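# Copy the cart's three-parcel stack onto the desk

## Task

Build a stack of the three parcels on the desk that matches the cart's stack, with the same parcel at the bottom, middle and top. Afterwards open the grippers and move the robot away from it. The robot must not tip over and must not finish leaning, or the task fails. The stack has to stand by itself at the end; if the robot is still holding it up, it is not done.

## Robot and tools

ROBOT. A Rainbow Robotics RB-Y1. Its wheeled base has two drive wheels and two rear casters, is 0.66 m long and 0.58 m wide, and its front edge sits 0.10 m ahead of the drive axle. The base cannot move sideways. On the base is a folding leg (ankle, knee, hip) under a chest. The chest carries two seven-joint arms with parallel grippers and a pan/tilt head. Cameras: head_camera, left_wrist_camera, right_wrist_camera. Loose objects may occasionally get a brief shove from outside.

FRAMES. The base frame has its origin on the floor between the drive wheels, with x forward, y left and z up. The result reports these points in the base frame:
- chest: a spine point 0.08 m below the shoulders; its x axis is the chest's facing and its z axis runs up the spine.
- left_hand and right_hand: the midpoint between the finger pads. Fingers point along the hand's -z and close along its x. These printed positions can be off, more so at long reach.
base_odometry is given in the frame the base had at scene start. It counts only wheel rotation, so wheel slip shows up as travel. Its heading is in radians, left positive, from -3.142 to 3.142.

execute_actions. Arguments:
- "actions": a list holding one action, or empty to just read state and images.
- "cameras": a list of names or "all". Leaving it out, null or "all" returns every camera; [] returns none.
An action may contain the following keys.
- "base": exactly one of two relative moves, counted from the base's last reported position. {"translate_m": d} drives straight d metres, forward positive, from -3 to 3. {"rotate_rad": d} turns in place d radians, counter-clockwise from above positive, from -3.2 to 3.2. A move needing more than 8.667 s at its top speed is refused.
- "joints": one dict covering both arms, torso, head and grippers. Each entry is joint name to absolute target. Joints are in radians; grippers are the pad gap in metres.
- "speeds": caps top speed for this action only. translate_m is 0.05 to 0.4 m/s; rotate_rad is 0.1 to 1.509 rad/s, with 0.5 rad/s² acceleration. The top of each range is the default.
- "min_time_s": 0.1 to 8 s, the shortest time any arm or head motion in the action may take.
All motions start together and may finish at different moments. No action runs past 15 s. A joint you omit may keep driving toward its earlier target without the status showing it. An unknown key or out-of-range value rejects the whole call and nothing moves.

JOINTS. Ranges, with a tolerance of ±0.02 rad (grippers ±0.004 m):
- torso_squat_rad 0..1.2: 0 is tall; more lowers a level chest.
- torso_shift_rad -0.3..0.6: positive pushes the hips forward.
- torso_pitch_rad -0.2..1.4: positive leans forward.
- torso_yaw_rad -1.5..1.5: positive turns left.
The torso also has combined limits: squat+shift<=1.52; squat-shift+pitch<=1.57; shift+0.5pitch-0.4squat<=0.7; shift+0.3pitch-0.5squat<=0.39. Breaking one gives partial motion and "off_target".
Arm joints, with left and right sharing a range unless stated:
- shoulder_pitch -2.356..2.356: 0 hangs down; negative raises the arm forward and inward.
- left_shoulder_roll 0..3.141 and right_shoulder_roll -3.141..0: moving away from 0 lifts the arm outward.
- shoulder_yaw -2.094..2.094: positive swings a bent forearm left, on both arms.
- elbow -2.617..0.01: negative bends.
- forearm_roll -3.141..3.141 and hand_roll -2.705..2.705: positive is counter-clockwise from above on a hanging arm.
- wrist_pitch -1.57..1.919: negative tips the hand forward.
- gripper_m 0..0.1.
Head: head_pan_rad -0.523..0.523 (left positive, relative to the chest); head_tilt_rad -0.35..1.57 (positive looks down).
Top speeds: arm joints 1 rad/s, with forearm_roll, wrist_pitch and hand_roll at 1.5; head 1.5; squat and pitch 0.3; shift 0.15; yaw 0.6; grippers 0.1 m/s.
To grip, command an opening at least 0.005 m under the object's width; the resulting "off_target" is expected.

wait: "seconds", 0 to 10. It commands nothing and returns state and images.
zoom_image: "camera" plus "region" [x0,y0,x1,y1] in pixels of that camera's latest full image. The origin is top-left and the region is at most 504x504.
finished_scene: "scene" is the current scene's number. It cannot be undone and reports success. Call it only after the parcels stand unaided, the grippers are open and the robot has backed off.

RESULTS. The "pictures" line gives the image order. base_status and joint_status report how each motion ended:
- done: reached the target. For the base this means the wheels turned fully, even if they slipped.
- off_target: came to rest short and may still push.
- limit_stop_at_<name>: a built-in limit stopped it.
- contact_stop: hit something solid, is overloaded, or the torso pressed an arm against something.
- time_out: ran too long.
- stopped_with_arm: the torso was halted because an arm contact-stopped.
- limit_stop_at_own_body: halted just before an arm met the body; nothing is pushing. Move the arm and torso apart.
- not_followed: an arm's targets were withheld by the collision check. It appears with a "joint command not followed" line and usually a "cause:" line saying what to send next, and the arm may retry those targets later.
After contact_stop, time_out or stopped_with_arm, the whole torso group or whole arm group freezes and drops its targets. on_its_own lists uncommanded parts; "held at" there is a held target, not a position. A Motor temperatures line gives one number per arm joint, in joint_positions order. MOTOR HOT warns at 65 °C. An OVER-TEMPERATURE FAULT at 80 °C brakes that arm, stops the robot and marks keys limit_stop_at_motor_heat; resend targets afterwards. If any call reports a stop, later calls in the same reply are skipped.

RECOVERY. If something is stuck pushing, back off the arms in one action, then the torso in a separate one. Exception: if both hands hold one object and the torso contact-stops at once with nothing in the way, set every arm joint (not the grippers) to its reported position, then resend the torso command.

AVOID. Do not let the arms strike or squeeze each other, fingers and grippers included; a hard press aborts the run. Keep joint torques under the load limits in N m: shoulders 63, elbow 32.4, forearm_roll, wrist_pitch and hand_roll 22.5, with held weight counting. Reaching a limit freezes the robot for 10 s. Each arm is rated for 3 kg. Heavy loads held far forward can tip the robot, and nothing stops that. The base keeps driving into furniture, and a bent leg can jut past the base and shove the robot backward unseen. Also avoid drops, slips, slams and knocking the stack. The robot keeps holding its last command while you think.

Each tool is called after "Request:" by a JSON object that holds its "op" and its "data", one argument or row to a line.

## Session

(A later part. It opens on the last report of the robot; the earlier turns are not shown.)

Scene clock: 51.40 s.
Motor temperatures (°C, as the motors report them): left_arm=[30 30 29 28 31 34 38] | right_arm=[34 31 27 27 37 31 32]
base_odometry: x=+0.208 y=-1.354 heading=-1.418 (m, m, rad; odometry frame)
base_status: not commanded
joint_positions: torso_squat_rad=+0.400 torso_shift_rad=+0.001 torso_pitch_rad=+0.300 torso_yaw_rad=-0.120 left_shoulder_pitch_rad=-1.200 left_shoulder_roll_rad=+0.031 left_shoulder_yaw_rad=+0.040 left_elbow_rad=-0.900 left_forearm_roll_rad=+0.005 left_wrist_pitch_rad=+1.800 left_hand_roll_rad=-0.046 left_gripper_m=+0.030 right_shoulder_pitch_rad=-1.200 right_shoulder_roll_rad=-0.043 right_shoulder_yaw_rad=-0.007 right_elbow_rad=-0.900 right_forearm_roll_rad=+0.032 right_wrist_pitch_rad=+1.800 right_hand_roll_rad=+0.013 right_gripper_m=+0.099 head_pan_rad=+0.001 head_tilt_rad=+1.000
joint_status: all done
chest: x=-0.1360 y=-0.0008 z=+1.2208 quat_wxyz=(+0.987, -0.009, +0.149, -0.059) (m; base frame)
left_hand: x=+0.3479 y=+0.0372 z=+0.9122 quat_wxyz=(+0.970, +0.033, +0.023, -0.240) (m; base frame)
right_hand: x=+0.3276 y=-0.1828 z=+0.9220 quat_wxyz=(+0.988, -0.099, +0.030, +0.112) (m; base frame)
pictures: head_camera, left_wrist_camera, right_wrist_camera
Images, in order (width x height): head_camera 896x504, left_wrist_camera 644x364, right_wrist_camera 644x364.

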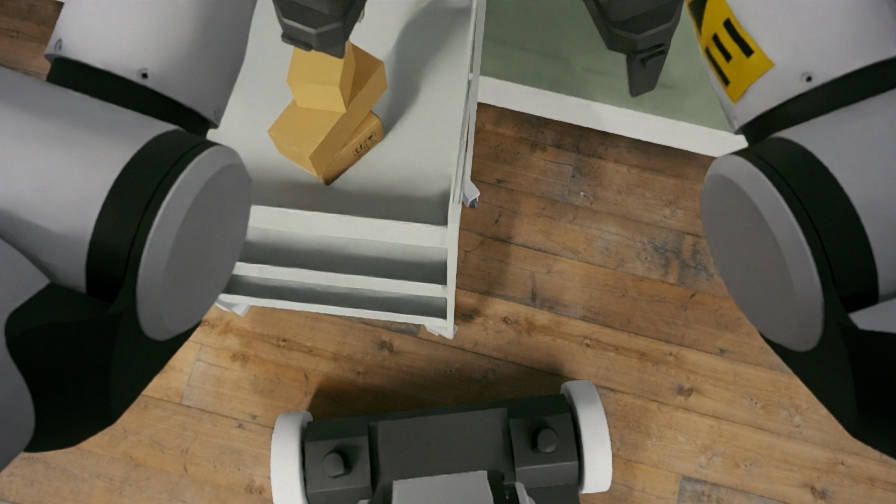

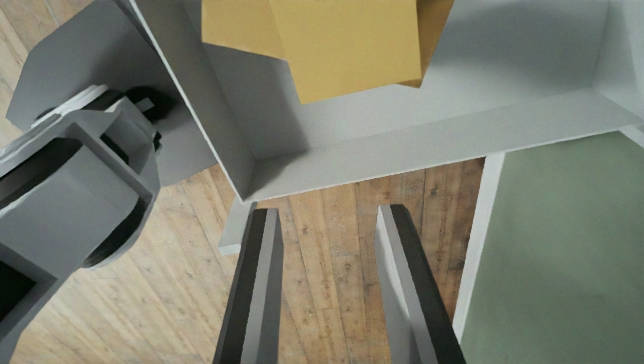

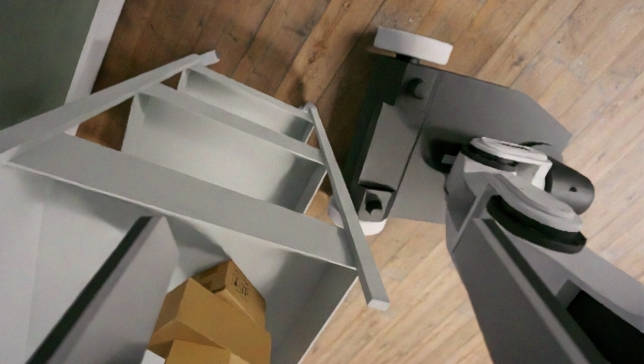

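Request:
{"op": "execute_actions", "data": {
  "actions": [
    {"joints":{"torso_yaw_rad":-0.06,"left_gripper_m":0.099,"left_hand_roll_rad":0.1}}
  ],
  "cameras": ["left_wrist_camera"]
}}

Request:
{"op": "execute_actions", "data": {
  "actions": [
    {"joints":{"torso_squat_rad":0.7}}
  ],
  "cameras": ["left_wrist_camera","head_camera"]
}}

Scene clock: 54.10 s.
Motor temperatures (°C, as the motors report them): left_arm=[30 30 29 28 31 34 38] | right_arm=[34 31 27 27 37 31 32]
base_odometry: x=+0.208 y=-1.354 heading=-1.418 (m, m, rad; odometry frame)
base_status: not commanded
joint_positions: torso_squat_rad=+0.400 torso_shift_rad=+0.001 torso_pitch_rad=+0.300 torso_yaw_rad=-0.060 left_shoulder_pitch_rad=-1.200 left_shoulder_roll_rad=+0.031 left_shoulder_yaw_rad=+0.040 left_elbow_rad=-0.900 left_forearm_roll_rad=+0.005 left_wrist_pitch_rad=+1.800 left_hand_roll_rad=+0.100 left_gripper_m=+0.099 right_shoulder_pitch_rad=-1.200 right_shoulder_roll_rad=-0.043 right_shoulder_yaw_rad=-0.007 right_elbow_rad=-0.900 right_forearm_roll_rad=+0.032 right_wrist_pitch_rad=+1.800 right_hand_roll_rad=+0.013 right_gripper_m=+0.099 head_pan_rad=+0.001 head_tilt_rad=+1.000
joint_status: all done
chest: x=-0.1360 y=-0.0008 z=+1.2208 quat_wxyz=(+0.988, -0.004, +0.149, -0.030) (m; base frame)
left_hand: x=+0.3449 y=+0.0704 z=+0.9132 quat_wxyz=(+0.989, +0.043, +0.023, -0.140) (m; base frame)
right_hand: x=+0.3371 y=-0.1505 z=+0.9190 quat_wxyz=(+0.986, -0.091, +0.026, +0.141) (m; base frame)
pictures: left_wrist_camera
Images, in order (width x height): left_wrist_camera 644x364.

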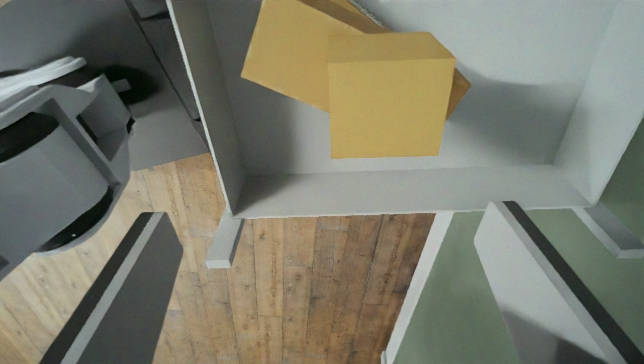

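Scene clock: 55.80 s.
Motor temperatures (°C, as the motors report them): left_arm=[30 30 29 28 31 34 38] | right_arm=[34 31 27 27 37 31 32]
base_odometry: x=+0.208 y=-1.354 heading=-1.418 (m, m, rad; odometry frame)
base_status: not commanded
joint_positions: torso_squat_rad=+0.629 torso_shift_rad=-0.001 torso_pitch_rad=+0.296 torso_yaw_rad=-0.060 left_shoulder_pitch_rad=-1.206 left_shoulder_roll_rad=+0.031 left_shoulder_yaw_rad=+0.040 left_elbow_rad=-0.904 left_forearm_roll_rad=+0.005 left_wrist_pitch_rad=+1.799 left_hand_roll_rad=+0.100 left_gripper_m=+0.099 right_shoulder_pitch_rad=-1.200 right_shoulder_roll_rad=-0.043 right_shoulder_yaw_rad=-0.007 right_elbow_rad=-0.900 right_forearm_roll_rad=+0.032 right_wrist_pitch_rad=+1.800 right_hand_roll_rad=+0.013 right_gripper_m=+0.099 head_pan_rad=+0.001 head_tilt_rad=+1.000
joint_status: torso_squat_rad contact_stop (moved +0.229 of +0.300)
on_its_own: torso_squat_rad is held at +0.629, not at your +0.700, since a contact_stop
chest: x=-0.1382 y=-0.0008 z=+1.1426 quat_wxyz=(+0.989, -0.004, +0.147, -0.030) (m; base frame)
left_hand: x=+0.3468 y=+0.0692 z=+0.8407 quat_wxyz=(+0.989, +0.043, +0.016, -0.140) (m; base frame)
right_hand: x=+0.3362 y=-0.1505 z=+0.8429 quat_wxyz=(+0.986, -0.091, +0.024, +0.141) (m; base frame)
pictures: head_camera, left_wrist_camera
Images, in order (width x height): head_camera 896x504, left_wrist_camera 644x364.

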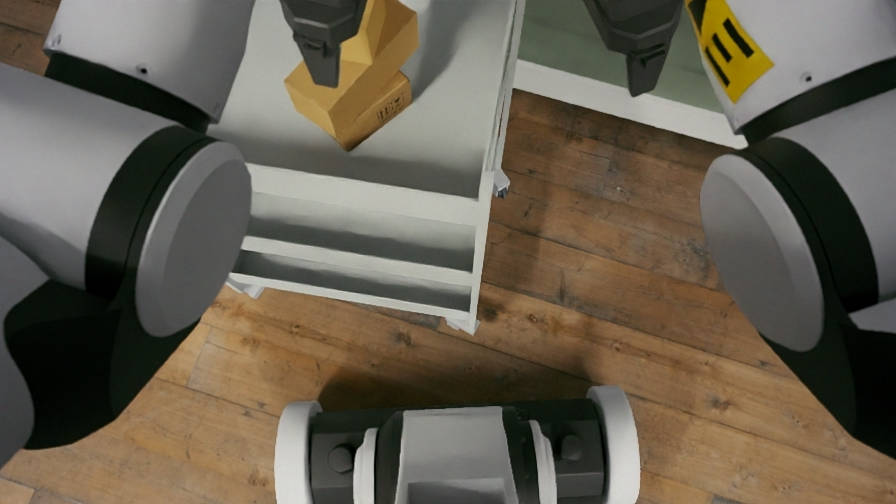

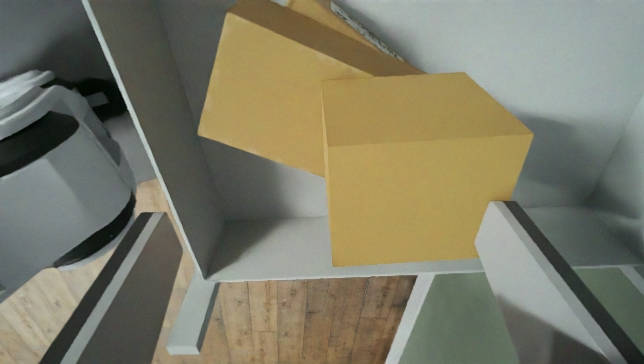

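Request:
{"op": "execute_actions", "data": {
  "actions": [
    {"joints":{"torso_squat_rad":0.52}}
  ],
  "cameras": []
}}

Request:
{"op": "execute_actions", "data": {
  "actions": [
    {"base":{"translate_m":0.03}}
  ],
  "cameras": []
}}

Request:
{"op": "execute_actions", "data": {
  "actions": [
    {"joints":{"torso_squat_rad":0.7}}
  ],
  "cameras": ["left_wrist_camera","head_camera"]
}}

Scene clock: 58.33 s.
Motor temperatures (°C, as the motors report them): left_arm=[30 30 29 28 31 34 38] | right_arm=[34 31 27 27 37 31 32]
base_odometry: x=+0.208 y=-1.354 heading=-1.418 (m, m, rad; odometry frame)
base_status: not commanded
joint_positions: torso_squat_rad=+0.520 torso_shift_rad=+0.000 torso_pitch_rad=+0.297 torso_yaw_rad=-0.060 left_shoulder_pitch_rad=-1.200 left_shoulder_roll_rad=+0.031 left_shoulder_yaw_rad=+0.040 left_elbow_rad=-0.900 left_forearm_roll_rad=+0.005 left_wrist_pitch_rad=+1.800 left_hand_roll_rad=+0.100 left_gripper_m=+0.099 right_shoulder_pitch_rad=-1.200 right_shoulder_roll_rad=-0.043 right_shoulder_yaw_rad=-0.007 right_elbow_rad=-0.900 right_forearm_roll_rad=+0.032 right_wrist_pitch_rad=+1.800 right_hand_roll_rad=+0.013 right_gripper_m=+0.099 head_pan_rad=+0.001 head_tilt_rad=+1.000
joint_status: all done
chest: x=-0.1373 y=-0.0008 z=+1.1838 quat_wxyz=(+0.989, -0.004, +0.148, -0.030) (m; base frame)
left_hand: x=+0.3445 y=+0.0704 z=+0.8777 quat_wxyz=(+0.989, +0.043, +0.022, -0.140) (m; base frame)
right_hand: x=+0.3365 y=-0.1505 z=+0.8832 quat_wxyz=(+0.986, -0.091, +0.025, +0.141) (m; base frame)
pictures: none
No camera images: the call's "cameras" was empty. Leave "cameras" out to get every camera's image.

Scene clock: 59.47 s.
Motor temperatures (°C, as the motors report them): left_arm=[30 30 29 28 31 34 38] | right_arm=[34 31 27 28 37 31 32]
base_odometry: x=+0.213 y=-1.384 heading=-1.418 (m, m, rad; odometry frame)
base_status: done
joint_positions: torso_squat_rad=+0.520 torso_shift_rad=+0.000 torso_pitch_rad=+0.297 torso_yaw_rad=-0.060 left_shoulder_pitch_rad=-1.200 left_shoulder_roll_rad=+0.031 left_shoulder_yaw_rad=+0.040 left_elbow_rad=-0.900 left_forearm_roll_rad=+0.005 left_wrist_pitch_rad=+1.800 left_hand_roll_rad=+0.100 left_gripper_m=+0.099 right_shoulder_pitch_rad=-1.200 right_shoulder_roll_rad=-0.043 right_shoulder_yaw_rad=-0.007 right_elbow_rad=-0.900 right_forearm_roll_rad=+0.032 right_wrist_pitch_rad=+1.800 right_hand_roll_rad=+0.013 right_gripper_m=+0.099 head_pan_rad=+0.001 head_tilt_rad=+1.000
joint_status: not commanded
chest: x=-0.1373 y=-0.0008 z=+1.1838 quat_wxyz=(+0.989, -0.004, +0.148, -0.030) (m; base frame)
left_hand: x=+0.3444 y=+0.0704 z=+0.8776 quat_wxyz=(+0.989, +0.043, +0.022, -0.140) (m; base frame)
right_hand: x=+0.3365 y=-0.1505 z=+0.8833 quat_wxyz=(+0.986, -0.091, +0.025, +0.141) (m; base frame)
pictures: none
No camera images: the call's "cameras" was empty. Leave "cameras" out to get every camera's image.

Scene clock: 60.87 s.
Motor temperatures (°C, as the motors report them): left_arm=[30 30 29 28 31 34 38] | right_arm=[34 31 27 28 37 31 32]
base_odometry: x=+0.213 y=-1.384 heading=-1.418 (m, m, rad; odometry frame)
base_status: not commanded
joint_positions: torso_squat_rad=+0.700 torso_shift_rad=+0.000 torso_pitch_rad=+0.297 torso_yaw_rad=-0.060 left_shoulder_pitch_rad=-1.200 left_shoulder_roll_rad=+0.031 left_shoulder_yaw_rad=+0.040 left_elbow_rad=-0.900 left_forearm_roll_rad=+0.005 left_wrist_pitch_rad=+1.800 left_hand_roll_rad=+0.100 left_gripper_m=+0.099 right_shoulder_pitch_rad=-1.200 right_shoulder_roll_rad=-0.043 right_shoulder_yaw_rad=-0.007 right_elbow_rad=-0.900 right_forearm_roll_rad=+0.032 right_wrist_pitch_rad=+1.800 right_hand_roll_rad=+0.013 right_gripper_m=+0.099 head_pan_rad=+0.001 head_tilt_rad=+1.000
joint_status: all done
chest: x=-0.1374 y=-0.0008 z=+1.1118 quat_wxyz=(+0.989, -0.004, +0.148, -0.030) (m; base frame)
left_hand: x=+0.3444 y=+0.0705 z=+0.8057 quat_wxyz=(+0.989, +0.043, +0.022, -0.140) (m; base frame)
right_hand: x=+0.3365 y=-0.1504 z=+0.8113 quat_wxyz=(+0.986, -0.091, +0.025, +0.141) (m; base frame)
pictures: head_camera, left_wrist_camera
Images, in order (width x height): head_camera 896x504, left_wrist_camera 644x364.

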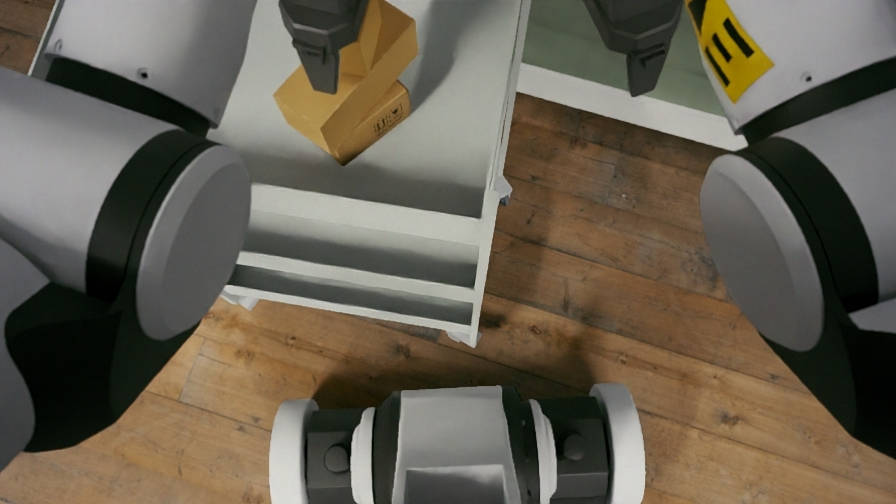

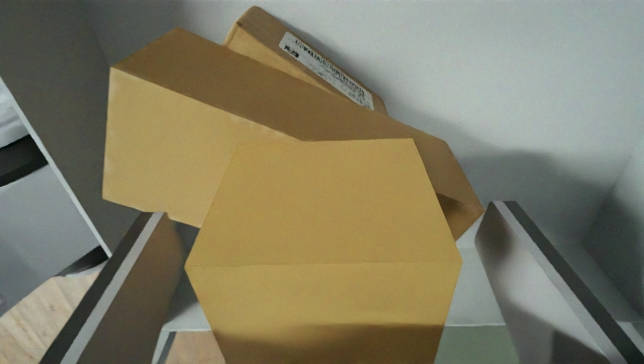

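Request:
{"op": "execute_actions", "data": {
  "actions": [
    {"joints":{"left_gripper_m":0.03}}
  ],
  "cameras": ["left_wrist_camera"]
}}

Scene clock: 62.77 s.
Motor temperatures (°C, as the motors report them): left_arm=[30 30 29 28 31 34 38] | right_arm=[34 31 27 28 37 31 32]
base_odometry: x=+0.213 y=-1.384 heading=-1.418 (m, m, rad; odometry frame)
base_status: not commanded
joint_positions: torso_squat_rad=+0.700 torso_shift_rad=+0.000 torso_pitch_rad=+0.297 torso_yaw_rad=-0.060 left_shoulder_pitch_rad=-1.200 left_shoulder_roll_rad=+0.031 left_shoulder_yaw_rad=+0.040 left_elbow_rad=-0.900 left_forearm_roll_rad=+0.005 left_wrist_pitch_rad=+1.800 left_hand_roll_rad=+0.100 left_gripper_m=+0.055 right_shoulder_pitch_rad=-1.200 right_shoulder_roll_rad=-0.043 right_shoulder_yaw_rad=-0.007 right_elbow_rad=-0.900 right_forearm_roll_rad=+0.032 right_wrist_pitch_rad=+1.800 right_hand_roll_rad=+0.013 right_gripper_m=+0.099 head_pan_rad=+0.001 head_tilt_rad=+1.000
joint_status: left_gripper_m off_target (ended at +0.055, target +0.030)
chest: x=-0.1374 y=-0.0008 z=+1.1118 quat_wxyz=(+0.989, -0.004, +0.148, -0.030) (m; base frame)
left_hand: x=+0.3444 y=+0.0705 z=+0.8057 quat_wxyz=(+0.989, +0.043, +0.022, -0.140) (m; base frame)
right_hand: x=+0.3365 y=-0.1504 z=+0.8113 quat_wxyz=(+0.986, -0.091, +0.025, +0.141) (m; base frame)
pictures: left_wrist_camera
Images, in order (width x height): left_wrist_camera 644x364.

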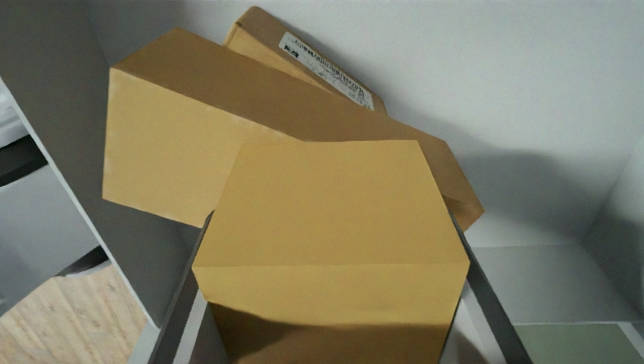

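Request:
{"op": "execute_actions", "data": {
  "actions": [
    {"joints":{"torso_squat_rad":0.5,"right_shoulder_pitch_rad":-0.6,"right_elbow_rad":-2.0}}
  ],
  "cameras": []
}}

Request:
{"op": "execute_actions", "data": {
  "actions": [
    {"joints":{"torso_yaw_rad":0.3}}
  ],
  "cameras": ["head_camera"]
}}

Request:
{"op": "execute_actions", "data": {
  "actions": [
    {"joints":{"torso_squat_rad":0.92}}
  ],
  "cameras": ["head_camera"]
}}

Scene clock: 66.77 s.
Motor temperatures (°C, as the motors report them): left_arm=[30 30 29 28 31 34 38] | right_arm=[35 31 27 28 37 31 32]
base_odometry: x=+0.213 y=-1.384 heading=-1.418 (m, m, rad; odometry frame)
base_status: not commanded
joint_positions: torso_squat_rad=+0.500 torso_shift_rad=+0.000 torso_pitch_rad=+0.297 torso_yaw_rad=-0.060 left_shoulder_pitch_rad=-1.200 left_shoulder_roll_rad=+0.031 left_shoulder_yaw_rad=+0.040 left_elbow_rad=-0.900 left_forearm_roll_rad=+0.005 left_wrist_pitch_rad=+1.800 left_hand_roll_rad=+0.100 left_gripper_m=+0.055 right_shoulder_pitch_rad=-0.600 right_shoulder_roll_rad=-0.043 right_shoulder_yaw_rad=-0.007 right_elbow_rad=-2.000 right_forearm_roll_rad=+0.032 right_wrist_pitch_rad=+1.800 right_hand_roll_rad=+0.013 right_gripper_m=+0.099 head_pan_rad=+0.001 head_tilt_rad=+1.000
joint_status: all done
chest: x=-0.1373 y=-0.0008 z=+1.1906 quat_wxyz=(+0.989, -0.004, +0.148, -0.030) (m; base frame)
left_hand: x=+0.3443 y=+0.0704 z=+0.8844 quat_wxyz=(+0.989, +0.043, +0.022, -0.140) (m; base frame)
right_hand: x=+0.2958 y=-0.1910 z=+0.9480 quat_wxyz=(+0.970, -0.027, -0.233, +0.067) (m; base frame)
pictures: none
No camera images: the call's "cameras" was empty. Leave "cameras" out to get every camera's image.

Scene clock: 68.20 s.
Motor temperatures (°C, as the motors report them): left_arm=[30 30 29 28 31 34 38] | right_arm=[35 31 27 28 37 31 32]
base_odometry: x=+0.213 y=-1.384 heading=-1.418 (m, m, rad; odometry frame)
base_status: not commanded
joint_positions: torso_squat_rad=+0.500 torso_shift_rad=+0.000 torso_pitch_rad=+0.297 torso_yaw_rad=+0.300 left_shoulder_pitch_rad=-1.200 left_shoulder_roll_rad=+0.031 left_shoulder_yaw_rad=+0.040 left_elbow_rad=-0.900 left_forearm_roll_rad=+0.005 left_wrist_pitch_rad=+1.800 left_hand_roll_rad=+0.100 left_gripper_m=+0.055 right_shoulder_pitch_rad=-0.600 right_shoulder_roll_rad=-0.043 right_shoulder_yaw_rad=-0.007 right_elbow_rad=-2.000 right_forearm_roll_rad=+0.032 right_wrist_pitch_rad=+1.800 right_hand_roll_rad=+0.013 right_gripper_m=+0.099 head_pan_rad=+0.001 head_tilt_rad=+1.000
joint_status: all done
chest: x=-0.1373 y=-0.0008 z=+1.1906 quat_wxyz=(+0.978, +0.023, +0.146, +0.148) (m; base frame)
left_hand: x=+0.2867 y=+0.2597 z=+0.9022 quat_wxyz=(+0.995, +0.091, +0.036, +0.033) (m; base frame)
right_hand: x=+0.3302 y=-0.0079 z=+0.9376 quat_wxyz=(+0.944, +0.064, -0.238, +0.220) (m; base frame)
pictures: head_camera
Images, in order (width x height): head_camera 896x504.

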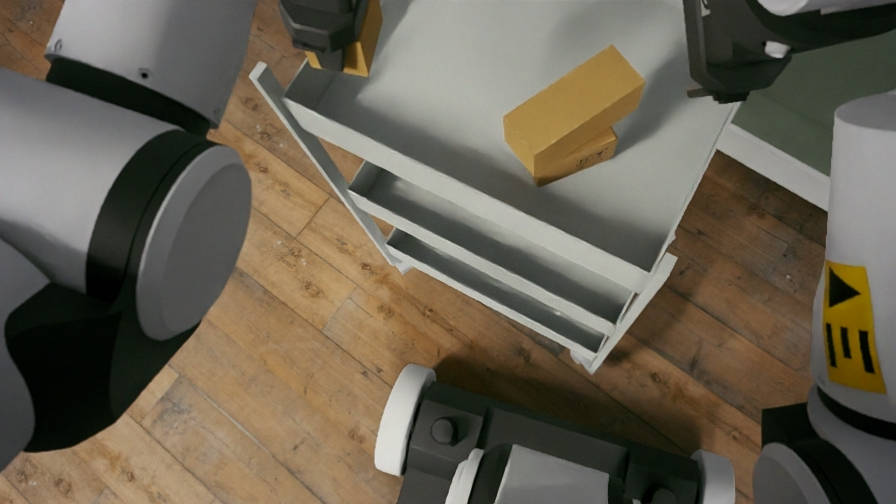

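Scene clock: 70.83 s.
Motor temperatures (°C, as the motors report them): left_arm=[30 30 29 28 31 34 38] | right_arm=[34 31 27 28 37 31 32]
base_odometry: x=+0.213 y=-1.384 heading=-1.418 (m, m, rad; odometry frame)
base_status: not commanded
joint_positions: torso_squat_rad=+0.859 torso_shift_rad=-0.003 torso_pitch_rad=+0.290 torso_yaw_rad=+0.300 left_shoulder_pitch_rad=-1.209 left_shoulder_roll_rad=+0.032 left_shoulder_yaw_rad=+0.040 left_elbow_rad=-0.905 left_forearm_roll_rad=+0.005 left_wrist_pitch_rad=+1.801 left_hand_roll_rad=+0.100 left_gripper_m=+0.057 right_shoulder_pitch_rad=-0.600 right_shoulder_roll_rad=-0.043 right_shoulder_yaw_rad=-0.007 right_elbow_rad=-2.000 right_forearm_roll_rad=+0.032 right_wrist_pitch_rad=+1.800 right_hand_roll_rad=+0.013 right_gripper_m=+0.099 head_pan_rad=+0.001 head_tilt_rad=+1.000
joint_status: torso_squat_rad contact_stop (moved +0.359 of +0.420)
on_its_own: torso_squat_rad is held at +0.859, not at your +0.920, since a contact_stop
chest: x=-0.1406 y=-0.0012 z=+1.0342 quat_wxyz=(+0.978, +0.023, +0.143, +0.148) (m; base frame)
left_hand: x=+0.2896 y=+0.2589 z=+0.7542 quat_wxyz=(+0.995, +0.092, +0.026, +0.032) (m; base frame)
right_hand: x=+0.3287 y=-0.0080 z=+0.7845 quat_wxyz=(+0.943, +0.064, -0.241, +0.220) (m; base frame)
pictures: head_camera
Images, in order (width x height): head_camera 896x504.

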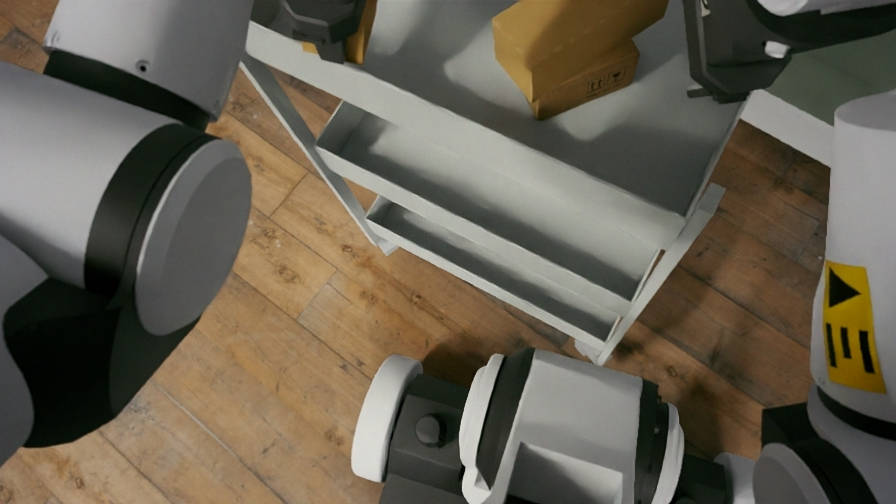

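Hit the rim. Raise, less yaw, forward.

Request:
{"op": "execute_actions", "data": {
  "actions": [
    {"joints":{"torso_squat_rad":0.65}}
  ],
  "cameras": []
}}

Request:
{"op": "execute_actions", "data": {
  "actions": [
    {"base":{"translate_m":0.05},"joints":{"torso_yaw_rad":0.2,"right_shoulder_roll_rad":-0.3}}
  ],
  "cameras": ["head_camera"]
}}

Request:
{"op": "execute_actions", "data": {
  "actions": [
    {"joints":{"torso_squat_rad":0.95}}
  ],
  "cameras": ["head_camera","left_wrist_camera"]
}}

Scene clock: 74.13 s.
Motor temperatures (°C, as the motors report them): left_arm=[30 30 29 28 31 34 38] | right_arm=[34 31 27 28 37 31 32]
base_odometry: x=+0.213 y=-1.384 heading=-1.418 (m, m, rad; odometry frame)
base_status: not commanded
joint_positions: torso_squat_rad=+0.650 torso_shift_rad=-0.002 torso_pitch_rad=+0.293 torso_yaw_rad=+0.300 left_shoulder_pitch_rad=-1.200 left_shoulder_roll_rad=+0.031 left_shoulder_yaw_rad=+0.040 left_elbow_rad=-0.900 left_forearm_roll_rad=+0.005 left_wrist_pitch_rad=+1.800 left_hand_roll_rad=+0.100 left_gripper_m=+0.057 right_shoulder_pitch_rad=-0.600 right_shoulder_roll_rad=-0.043 right_shoulder_yaw_rad=-0.007 right_elbow_rad=-2.000 right_forearm_roll_rad=+0.032 right_wrist_pitch_rad=+1.800 right_hand_roll_rad=+0.013 right_gripper_m=+0.099 head_pan_rad=+0.001 head_tilt_rad=+1.000
joint_status: all done
chest: x=-0.1395 y=-0.0009 z=+1.1340 quat_wxyz=(+0.978, +0.022, +0.144, +0.148) (m; base frame)
left_hand: x=+0.2859 y=+0.2597 z=+0.8476 quat_wxyz=(+0.995, +0.091, +0.034, +0.033) (m; base frame)
right_hand: x=+0.3291 y=-0.0079 z=+0.8830 quat_wxyz=(+0.944, +0.064, -0.240, +0.220) (m; base frame)
pictures: none
No camera images: the call's "cameras" was empty. Leave "cameras" out to get every camera's image.

Scene clock: 76.00 s.
Motor temperatures (°C, as the motors report them): left_arm=[31 30 29 28 31 34 38] | right_arm=[34 31 27 28 37 31 32]
base_odometry: x=+0.220 y=-1.433 heading=-1.418 (m, m, rad; odometry frame)
base_status: done
joint_positions: torso_squat_rad=+0.650 torso_shift_rad=-0.002 torso_pitch_rad=+0.293 torso_yaw_rad=+0.200 left_shoulder_pitch_rad=-1.200 left_shoulder_roll_rad=+0.031 left_shoulder_yaw_rad=+0.040 left_elbow_rad=-0.900 left_forearm_roll_rad=+0.005 left_wrist_pitch_rad=+1.800 left_hand_roll_rad=+0.100 left_gripper_m=+0.057 right_shoulder_pitch_rad=-0.600 right_shoulder_roll_rad=-0.300 right_shoulder_yaw_rad=-0.007 right_elbow_rad=-2.000 right_forearm_roll_rad=+0.032 right_wrist_pitch_rad=+1.800 right_hand_roll_rad=+0.013 right_gripper_m=+0.099 head_pan_rad=+0.001 head_tilt_rad=+1.000
joint_status: all done
chest: x=-0.1395 y=-0.0007 z=+1.1340 quat_wxyz=(+0.984, +0.015, +0.145, +0.099) (m; base frame)
left_hand: x=+0.3083 y=+0.2095 z=+0.8405 quat_wxyz=(+0.996, +0.078, +0.030, -0.015) (m; base frame)
right_hand: x=+0.3618 y=-0.1616 z=+0.8978 quat_wxyz=(+0.946, -0.087, -0.262, +0.170) (m; base frame)
pictures: head_camera
Images, in order (width x height): head_camera 896x504.

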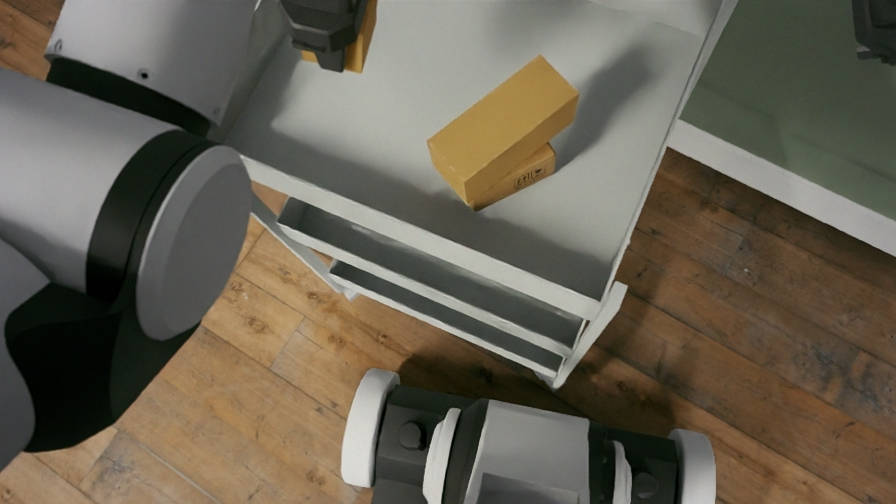

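Scene clock: 77.80 s.
Motor temperatures (°C, as the motors report them): left_arm=[31 30 29 28 31 34 38] | right_arm=[34 31 27 28 37 31 32]
base_odometry: x=+0.220 y=-1.433 heading=-1.418 (m, m, rad; odometry frame)
base_status: not commanded
joint_positions: torso_squat_rad=+0.950 torso_shift_rad=-0.002 torso_pitch_rad=+0.291 torso_yaw_rad=+0.200 left_shoulder_pitch_rad=-1.204 left_shoulder_roll_rad=+0.033 left_shoulder_yaw_rad=+0.040 left_elbow_rad=-0.902 left_forearm_roll_rad=+0.004 left_wrist_pitch_rad=+1.800 left_hand_roll_rad=+0.100 left_gripper_m=+0.055 right_shoulder_pitch_rad=-0.600 right_shoulder_roll_rad=-0.300 right_shoulder_yaw_rad=-0.007 right_elbow_rad=-2.000 right_forearm_roll_rad=+0.032 right_wrist_pitch_rad=+1.800 right_hand_roll_rad=+0.013 right_gripper_m=+0.099 head_pan_rad=+0.001 head_tilt_rad=+1.000
joint_status: all done
chest: x=-0.1401 y=-0.0006 z=+0.9840 quat_wxyz=(+0.984, +0.015, +0.144, +0.099) (m; base frame)
left_hand: x=+0.3104 y=+0.2108 z=+0.6940 quat_wxyz=(+0.996, +0.079, +0.026, -0.015) (m; base frame)
right_hand: x=+0.3617 y=-0.1613 z=+0.7487 quat_wxyz=(+0.946, -0.087, -0.262, +0.170) (m; base frame)
pictures: head_camera, left_wrist_camera
Images, in order (width x height): head_camera 896x504, left_wrist_camera 644x364.

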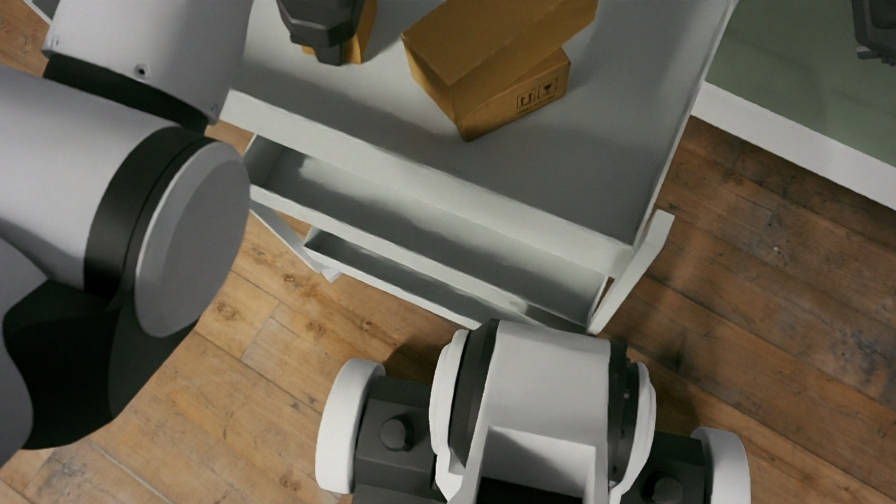

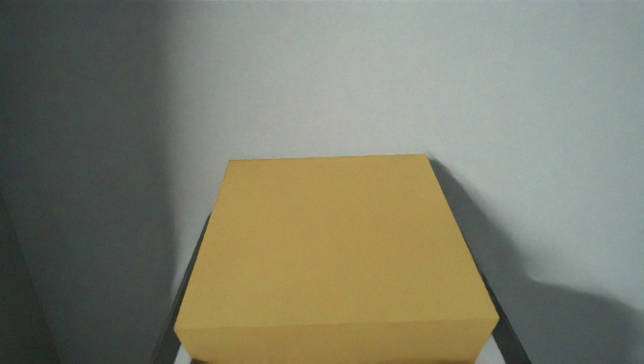

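Request:
{"op": "execute_actions", "data": {
  "actions": [
    {"joints":{"left_gripper_m":0.099}}
  ],
  "cameras": []
}}

Request:
{"op": "execute_actions", "data": {
  "actions": [
    {"joints":{"torso_squat_rad":0.6}}
  ],
  "cameras": []
}}

Request:
{"op": "execute_actions", "data": {
  "actions": [
    {"base":{"translate_m":-0.05},"joints":{"torso_yaw_rad":-0.05,"left_hand_roll_rad":1.25}}
  ],
  "cameras": ["head_camera","left_wrist_camera"]
}}

Scene clock: 80.87 s.
Motor temperatures (°C, as the motors report them): left_arm=[30 30 29 28 31 34 38] | right_arm=[34 31 27 28 37 31 32]
base_odometry: x=+0.220 y=-1.433 heading=-1.418 (m, m, rad; odometry frame)
base_status: not commanded
joint_positions: torso_squat_rad=+0.950 torso_shift_rad=-0.002 torso_pitch_rad=+0.292 torso_yaw_rad=+0.200 left_shoulder_pitch_rad=-1.202 left_shoulder_roll_rad=+0.031 left_shoulder_yaw_rad=+0.040 left_elbow_rad=-0.901 left_forearm_roll_rad=+0.005 left_wrist_pitch_rad=+1.800 left_hand_roll_rad=+0.100 left_gripper_m=+0.099 right_shoulder_pitch_rad=-0.600 right_shoulder_roll_rad=-0.300 right_shoulder_yaw_rad=-0.007 right_elbow_rad=-2.000 right_forearm_roll_rad=+0.032 right_wrist_pitch_rad=+1.800 right_hand_roll_rad=+0.013 right_gripper_m=+0.099 head_pan_rad=+0.001 head_tilt_rad=+1.000
joint_status: all done
chest: x=-0.1396 y=-0.0006 z=+0.9840 quat_wxyz=(+0.984, +0.015, +0.145, +0.099) (m; base frame)
left_hand: x=+0.3093 y=+0.2098 z=+0.6920 quat_wxyz=(+0.996, +0.078, +0.028, -0.015) (m; base frame)
right_hand: x=+0.3619 y=-0.1614 z=+0.7481 quat_wxyz=(+0.946, -0.087, -0.262, +0.170) (m; base frame)
pictures: none
No camera images: the call's "cameras" was empty. Leave "cameras" out to get every camera's image.

Scene clock: 82.83 s.
Motor temperatures (°C, as the motors report them): left_arm=[30 30 29 28 31 34 38] | right_arm=[34 31 27 28 37 31 32]
base_odometry: x=+0.220 y=-1.433 heading=-1.418 (m, m, rad; odometry frame)
base_status: not commanded
joint_positions: torso_squat_rad=+0.600 torso_shift_rad=-0.002 torso_pitch_rad=+0.293 torso_yaw_rad=+0.200 left_shoulder_pitch_rad=-1.200 left_shoulder_roll_rad=+0.031 left_shoulder_yaw_rad=+0.040 left_elbow_rad=-0.900 left_forearm_roll_rad=+0.005 left_wrist_pitch_rad=+1.800 left_hand_roll_rad=+0.100 left_gripper_m=+0.099 right_shoulder_pitch_rad=-0.600 right_shoulder_roll_rad=-0.300 right_shoulder_yaw_rad=-0.007 right_elbow_rad=-2.000 right_forearm_roll_rad=+0.032 right_wrist_pitch_rad=+1.800 right_hand_roll_rad=+0.013 right_gripper_m=+0.099 head_pan_rad=+0.001 head_tilt_rad=+1.000
joint_status: all done
chest: x=-0.1395 y=-0.0008 z=+1.1545 quat_wxyz=(+0.984, +0.015, +0.145, +0.099) (m; base frame)
left_hand: x=+0.3084 y=+0.2097 z=+0.8611 quat_wxyz=(+0.996, +0.078, +0.030, -0.015) (m; base frame)
right_hand: x=+0.3618 y=-0.1615 z=+0.9182 quat_wxyz=(+0.946, -0.087, -0.262, +0.170) (m; base frame)
pictures: none
No camera images: the call's "cameras" was empty. Leave "cameras" out to get every camera's image.

Scene clock: 84.20 s.
Motor temperatures (°C, as the motors report them): left_arm=[31 30 29 28 31 34 38] | right_arm=[34 31 27 28 37 31 32]
base_odometry: x=+0.213 y=-1.384 heading=-1.419 (m, m, rad; odometry frame)
base_status: done
joint_positions: torso_squat_rad=+0.600 torso_shift_rad=-0.002 torso_pitch_rad=+0.293 torso_yaw_rad=-0.050 left_shoulder_pitch_rad=-1.200 left_shoulder_roll_rad=+0.031 left_shoulder_yaw_rad=+0.040 left_elbow_rad=-0.900 left_forearm_roll_rad=+0.005 left_wrist_pitch_rad=+1.800 left_hand_roll_rad=+1.250 left_gripper_m=+0.099 right_shoulder_pitch_rad=-0.600 right_shoulder_roll_rad=-0.300 right_shoulder_yaw_rad=-0.007 right_elbow_rad=-2.000 right_forearm_roll_rad=+0.032 right_wrist_pitch_rad=+1.800 right_hand_roll_rad=+0.013 right_gripper_m=+0.099 head_pan_rad=+0.001 head_tilt_rad=+1.000
joint_status: all done
chest: x=-0.1396 y=-0.0008 z=+1.1545 quat_wxyz=(+0.989, -0.003, +0.146, -0.025) (m; base frame)
left_hand: x=+0.3427 y=+0.0759 z=+0.8506 quat_wxyz=(+0.904, +0.049, -0.008, +0.425) (m; base frame)
right_hand: x=+0.3073 y=-0.2922 z=+0.9347 quat_wxyz=(+0.956, -0.152, -0.243, +0.065) (m; base frame)
pictures: head_camera, left_wrist_camera
Images, in order (width x height): head_camera 896x504, left_wrist_camera 644x364.

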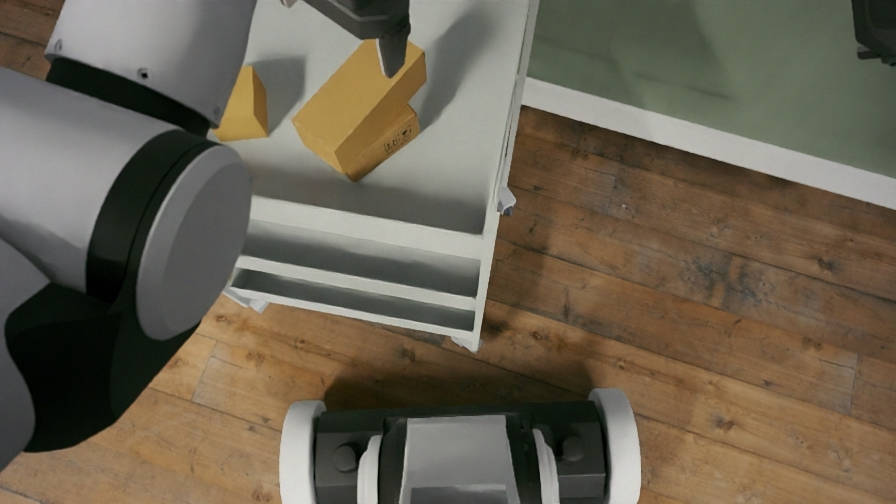

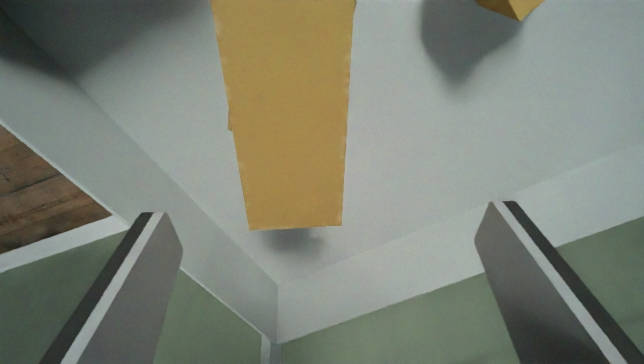

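Request:
{"op": "execute_actions", "data": {
  "actions": [
    {"base":{"translate_m":-0.03}}
  ],
  "cameras": []
}}

Request:
{"op": "execute_actions", "data": {
  "actions": [
    {"joints":{"torso_squat_rad":0.82}}
  ],
  "cameras": ["head_camera","left_wrist_camera"]
}}

Scene clock: 87.70 s.
Motor temperatures (°C, as the motors report them): left_arm=[31 30 29 28 31 34 38] | right_arm=[34 31 27 28 37 31 32]
base_odometry: x=+0.208 y=-1.354 heading=-1.419 (m, m, rad; odometry frame)
base_status: done
joint_positions: torso_squat_rad=+0.600 torso_shift_rad=-0.002 torso_pitch_rad=+0.293 torso_yaw_rad=-0.050 left_shoulder_pitch_rad=-1.200 left_shoulder_roll_rad=+0.031 left_shoulder_yaw_rad=+0.040 left_elbow_rad=-0.900 left_forearm_roll_rad=+0.005 left_wrist_pitch_rad=+1.800 left_hand_roll_rad=+1.250 left_gripper_m=+0.099 right_shoulder_pitch_rad=-0.600 right_shoulder_roll_rad=-0.300 right_shoulder_yaw_rad=-0.007 right_elbow_rad=-2.000 right_forearm_roll_rad=+0.032 right_wrist_pitch_rad=+1.800 right_hand_roll_rad=+0.013 right_gripper_m=+0.099 head_pan_rad=+0.001 head_tilt_rad=+1.000
joint_status: not commanded
chest: x=-0.1396 y=-0.0008 z=+1.1545 quat_wxyz=(+0.989, -0.003, +0.146, -0.025) (m; base frame)
left_hand: x=+0.3427 y=+0.0759 z=+0.8506 quat_wxyz=(+0.904, +0.049, -0.008, +0.425) (m; base frame)
right_hand: x=+0.3073 y=-0.2922 z=+0.9347 quat_wxyz=(+0.956, -0.152, -0.243, +0.065) (m; base frame)
pictures: none
No camera images: the call's "cameras" was empty. Leave "cameras" out to get every camera's image.

Scene clock: 89.23 s.
Motor temperatures (°C, as the motors report them): left_arm=[31 30 29 28 31 34 38] | right_arm=[34 31 27 28 37 31 32]
base_odometry: x=+0.208 y=-1.354 heading=-1.419 (m, m, rad; odometry frame)
base_status: not commanded
joint_positions: torso_squat_rad=+0.820 torso_shift_rad=-0.002 torso_pitch_rad=+0.293 torso_yaw_rad=-0.050 left_shoulder_pitch_rad=-1.200 left_shoulder_roll_rad=+0.031 left_shoulder_yaw_rad=+0.040 left_elbow_rad=-0.900 left_forearm_roll_rad=+0.005 left_wrist_pitch_rad=+1.800 left_hand_roll_rad=+1.250 left_gripper_m=+0.099 right_shoulder_pitch_rad=-0.600 right_shoulder_roll_rad=-0.300 right_shoulder_yaw_rad=-0.007 right_elbow_rad=-2.000 right_forearm_roll_rad=+0.032 right_wrist_pitch_rad=+1.800 right_hand_roll_rad=+0.013 right_gripper_m=+0.099 head_pan_rad=+0.001 head_tilt_rad=+1.000
joint_status: all done
chest: x=-0.1395 y=-0.0007 z=+1.0543 quat_wxyz=(+0.989, -0.003, +0.146, -0.025) (m; base frame)
left_hand: x=+0.3429 y=+0.0760 z=+0.7505 quat_wxyz=(+0.904, +0.049, -0.008, +0.425) (m; base frame)
right_hand: x=+0.3074 y=-0.2921 z=+0.8346 quat_wxyz=(+0.956, -0.152, -0.243, +0.065) (m; base frame)
pictures: head_camera, left_wrist_camera
Images, in order (width x height): head_camera 896x504, left_wrist_camera 644x364.

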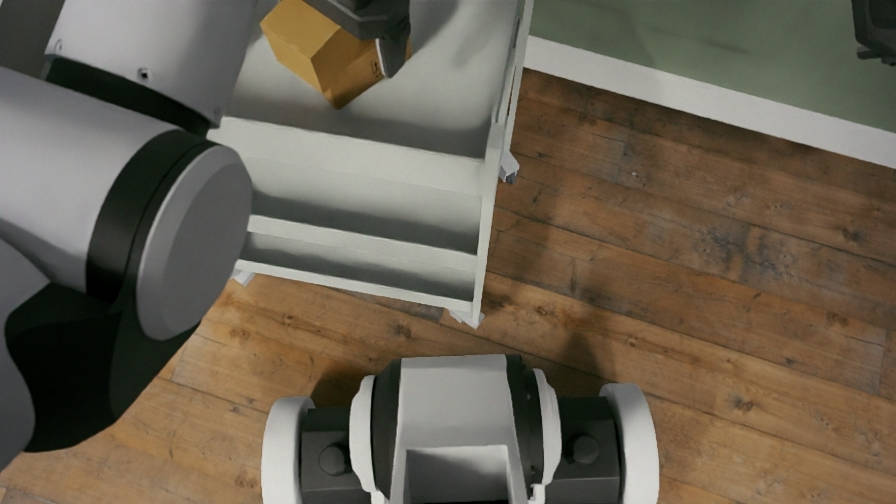

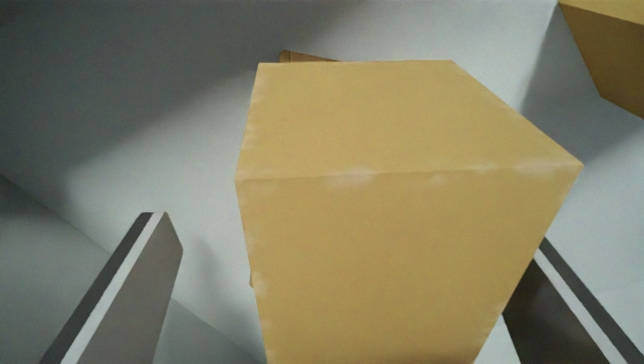

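Request:
{"op": "execute_actions", "data": {
  "actions": [
    {"joints":{"left_gripper_m":0.02}}
  ],
  "cameras": []
}}

Request:
{"op": "execute_actions", "data": {
  "actions": [
    {"joints":{"torso_squat_rad":0.5}}
  ],
  "cameras": []
}}

Request:
{"op": "execute_actions", "data": {
  "actions": [
    {"joints":{"torso_yaw_rad":0.37,"left_shoulder_roll_rad":0.4,"left_shoulder_pitch_rad":-1.5,"left_elbow_rad":-0.5,"right_shoulder_pitch_rad":-1.2,"right_elbow_rad":-0.9,"right_shoulder_roll_rad":-0.04,"right_hand_roll_rad":0.2}}
  ]
}}

Scene clock: 93.27 s.
Motor temperatures (°C, as the motors report them): left_arm=[31 30 29 28 31 34 38] | right_arm=[34 31 27 28 37 31 32]
base_odometry: x=+0.208 y=-1.354 heading=-1.419 (m, m, rad; odometry frame)
base_status: not commanded
joint_positions: torso_squat_rad=+0.820 torso_shift_rad=-0.002 torso_pitch_rad=+0.293 torso_yaw_rad=-0.050 left_shoulder_pitch_rad=-1.200 left_shoulder_roll_rad=+0.031 left_shoulder_yaw_rad=+0.040 left_elbow_rad=-0.900 left_forearm_roll_rad=+0.005 left_wrist_pitch_rad=+1.800 left_hand_roll_rad=+1.250 left_gripper_m=+0.052 right_shoulder_pitch_rad=-0.600 right_shoulder_roll_rad=-0.300 right_shoulder_yaw_rad=-0.007 right_elbow_rad=-2.000 right_forearm_roll_rad=+0.032 right_wrist_pitch_rad=+1.800 right_hand_roll_rad=+0.013 right_gripper_m=+0.099 head_pan_rad=+0.001 head_tilt_rad=+1.000
joint_status: left_gripper_m off_target (ended at +0.052, target +0.020)
chest: x=-0.1395 y=-0.0007 z=+1.0543 quat_wxyz=(+0.989, -0.003, +0.146, -0.025) (m; base frame)
left_hand: x=+0.3429 y=+0.0760 z=+0.7505 quat_wxyz=(+0.904, +0.049, -0.008, +0.425) (m; base frame)
right_hand: x=+0.3074 y=-0.2921 z=+0.8346 quat_wxyz=(+0.956, -0.152, -0.243, +0.065) (m; base frame)
pictures: none
No camera images: the call's "cameras" was empty. Leave "cameras" out to get every camera's image.

Scene clock: 95.13 s.
Motor temperatures (°C, as the motors report them): left_arm=[31 30 29 28 31 34 38] | right_arm=[34 31 27 28 37 31 32]
base_odometry: x=+0.208 y=-1.354 heading=-1.419 (m, m, rad; odometry frame)
base_status: not commanded
joint_positions: torso_squat_rad=+0.500 torso_shift_rad=-0.002 torso_pitch_rad=+0.293 torso_yaw_rad=-0.050 left_shoulder_pitch_rad=-1.200 left_shoulder_roll_rad=+0.031 left_shoulder_yaw_rad=+0.040 left_elbow_rad=-0.900 left_forearm_roll_rad=+0.005 left_wrist_pitch_rad=+1.800 left_hand_roll_rad=+1.250 left_gripper_m=+0.052 right_shoulder_pitch_rad=-0.600 right_shoulder_roll_rad=-0.300 right_shoulder_yaw_rad=-0.007 right_elbow_rad=-2.000 right_forearm_roll_rad=+0.032 right_wrist_pitch_rad=+1.800 right_hand_roll_rad=+0.013 right_gripper_m=+0.099 head_pan_rad=+0.001 head_tilt_rad=+1.000
joint_status: all done
chest: x=-0.1396 y=-0.0008 z=+1.1910 quat_wxyz=(+0.989, -0.003, +0.146, -0.025) (m; base frame)
left_hand: x=+0.3427 y=+0.0759 z=+0.8870 quat_wxyz=(+0.904, +0.049, -0.007, +0.425) (m; base frame)
right_hand: x=+0.3073 y=-0.2922 z=+0.9711 quat_wxyz=(+0.956, -0.152, -0.243, +0.066) (m; base frame)
pictures: none
No camera images: the call's "cameras" was empty. Leave "cameras" out to get every camera's image.

Scene clock: 97.47 s.
Motor temperatures (°C, as the motors report them): left_arm=[31 30 29 28 31 34 38] | right_arm=[34 31 27 28 37 31 32]
base_odometry: x=+0.208 y=-1.354 heading=-1.419 (m, m, rad; odometry frame)
base_status: not commanded
joint_positions: torso_squat_rad=+0.500 torso_shift_rad=-0.002 torso_pitch_rad=+0.293 torso_yaw_rad=+0.370 left_shoulder_pitch_rad=-1.499 left_shoulder_roll_rad=+0.400 left_shoulder_yaw_rad=+0.040 left_elbow_rad=-0.500 left_forearm_roll_rad=+0.005 left_wrist_pitch_rad=+1.800 left_hand_roll_rad=+1.250 left_gripper_m=+0.052 right_shoulder_pitch_rad=-1.200 right_shoulder_roll_rad=-0.040 right_shoulder_yaw_rad=-0.007 right_elbow_rad=-0.900 right_forearm_roll_rad=+0.032 right_wrist_pitch_rad=+1.800 right_hand_roll_rad=+0.200 right_gripper_m=+0.099 head_pan_rad=+0.001 head_tilt_rad=+1.000
joint_status: all done
chest: x=-0.1396 y=-0.0007 z=+1.1910 quat_wxyz=(+0.972, +0.027, +0.143, +0.182) (m; base frame)
left_hand: x=+0.2560 y=+0.4750 z=+1.0305 quat_wxyz=(+0.686, +0.201, -0.060, +0.697) (m; base frame)
right_hand: x=+0.3472 y=+0.0901 z=+0.8890 quat_wxyz=(+0.903, -0.033, -0.002, +0.427) (m; base frame)
pictures: head_camera, left_wrist_camera, right_wrist_camera
Images, in order (width x height): head_camera 896x504, left_wrist_camera 644x364, right_wrist_camera 644x364.

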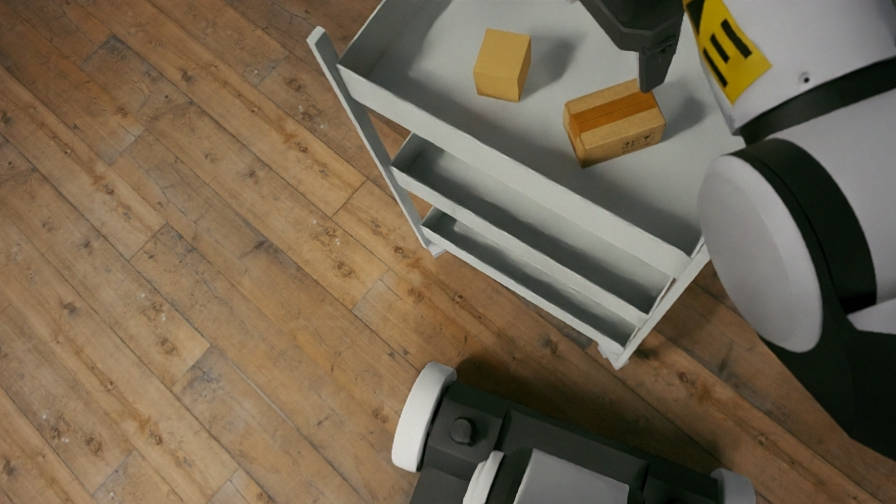

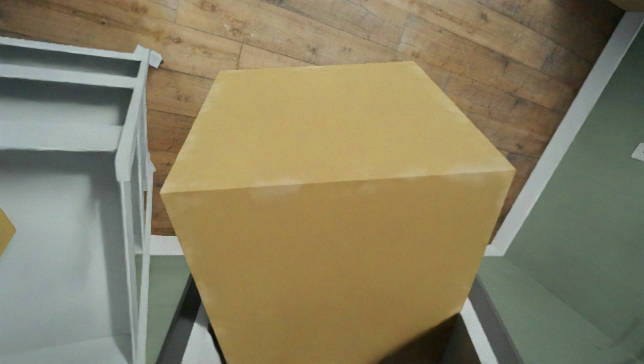

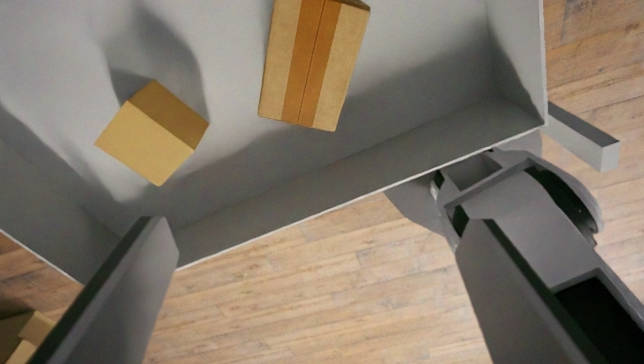

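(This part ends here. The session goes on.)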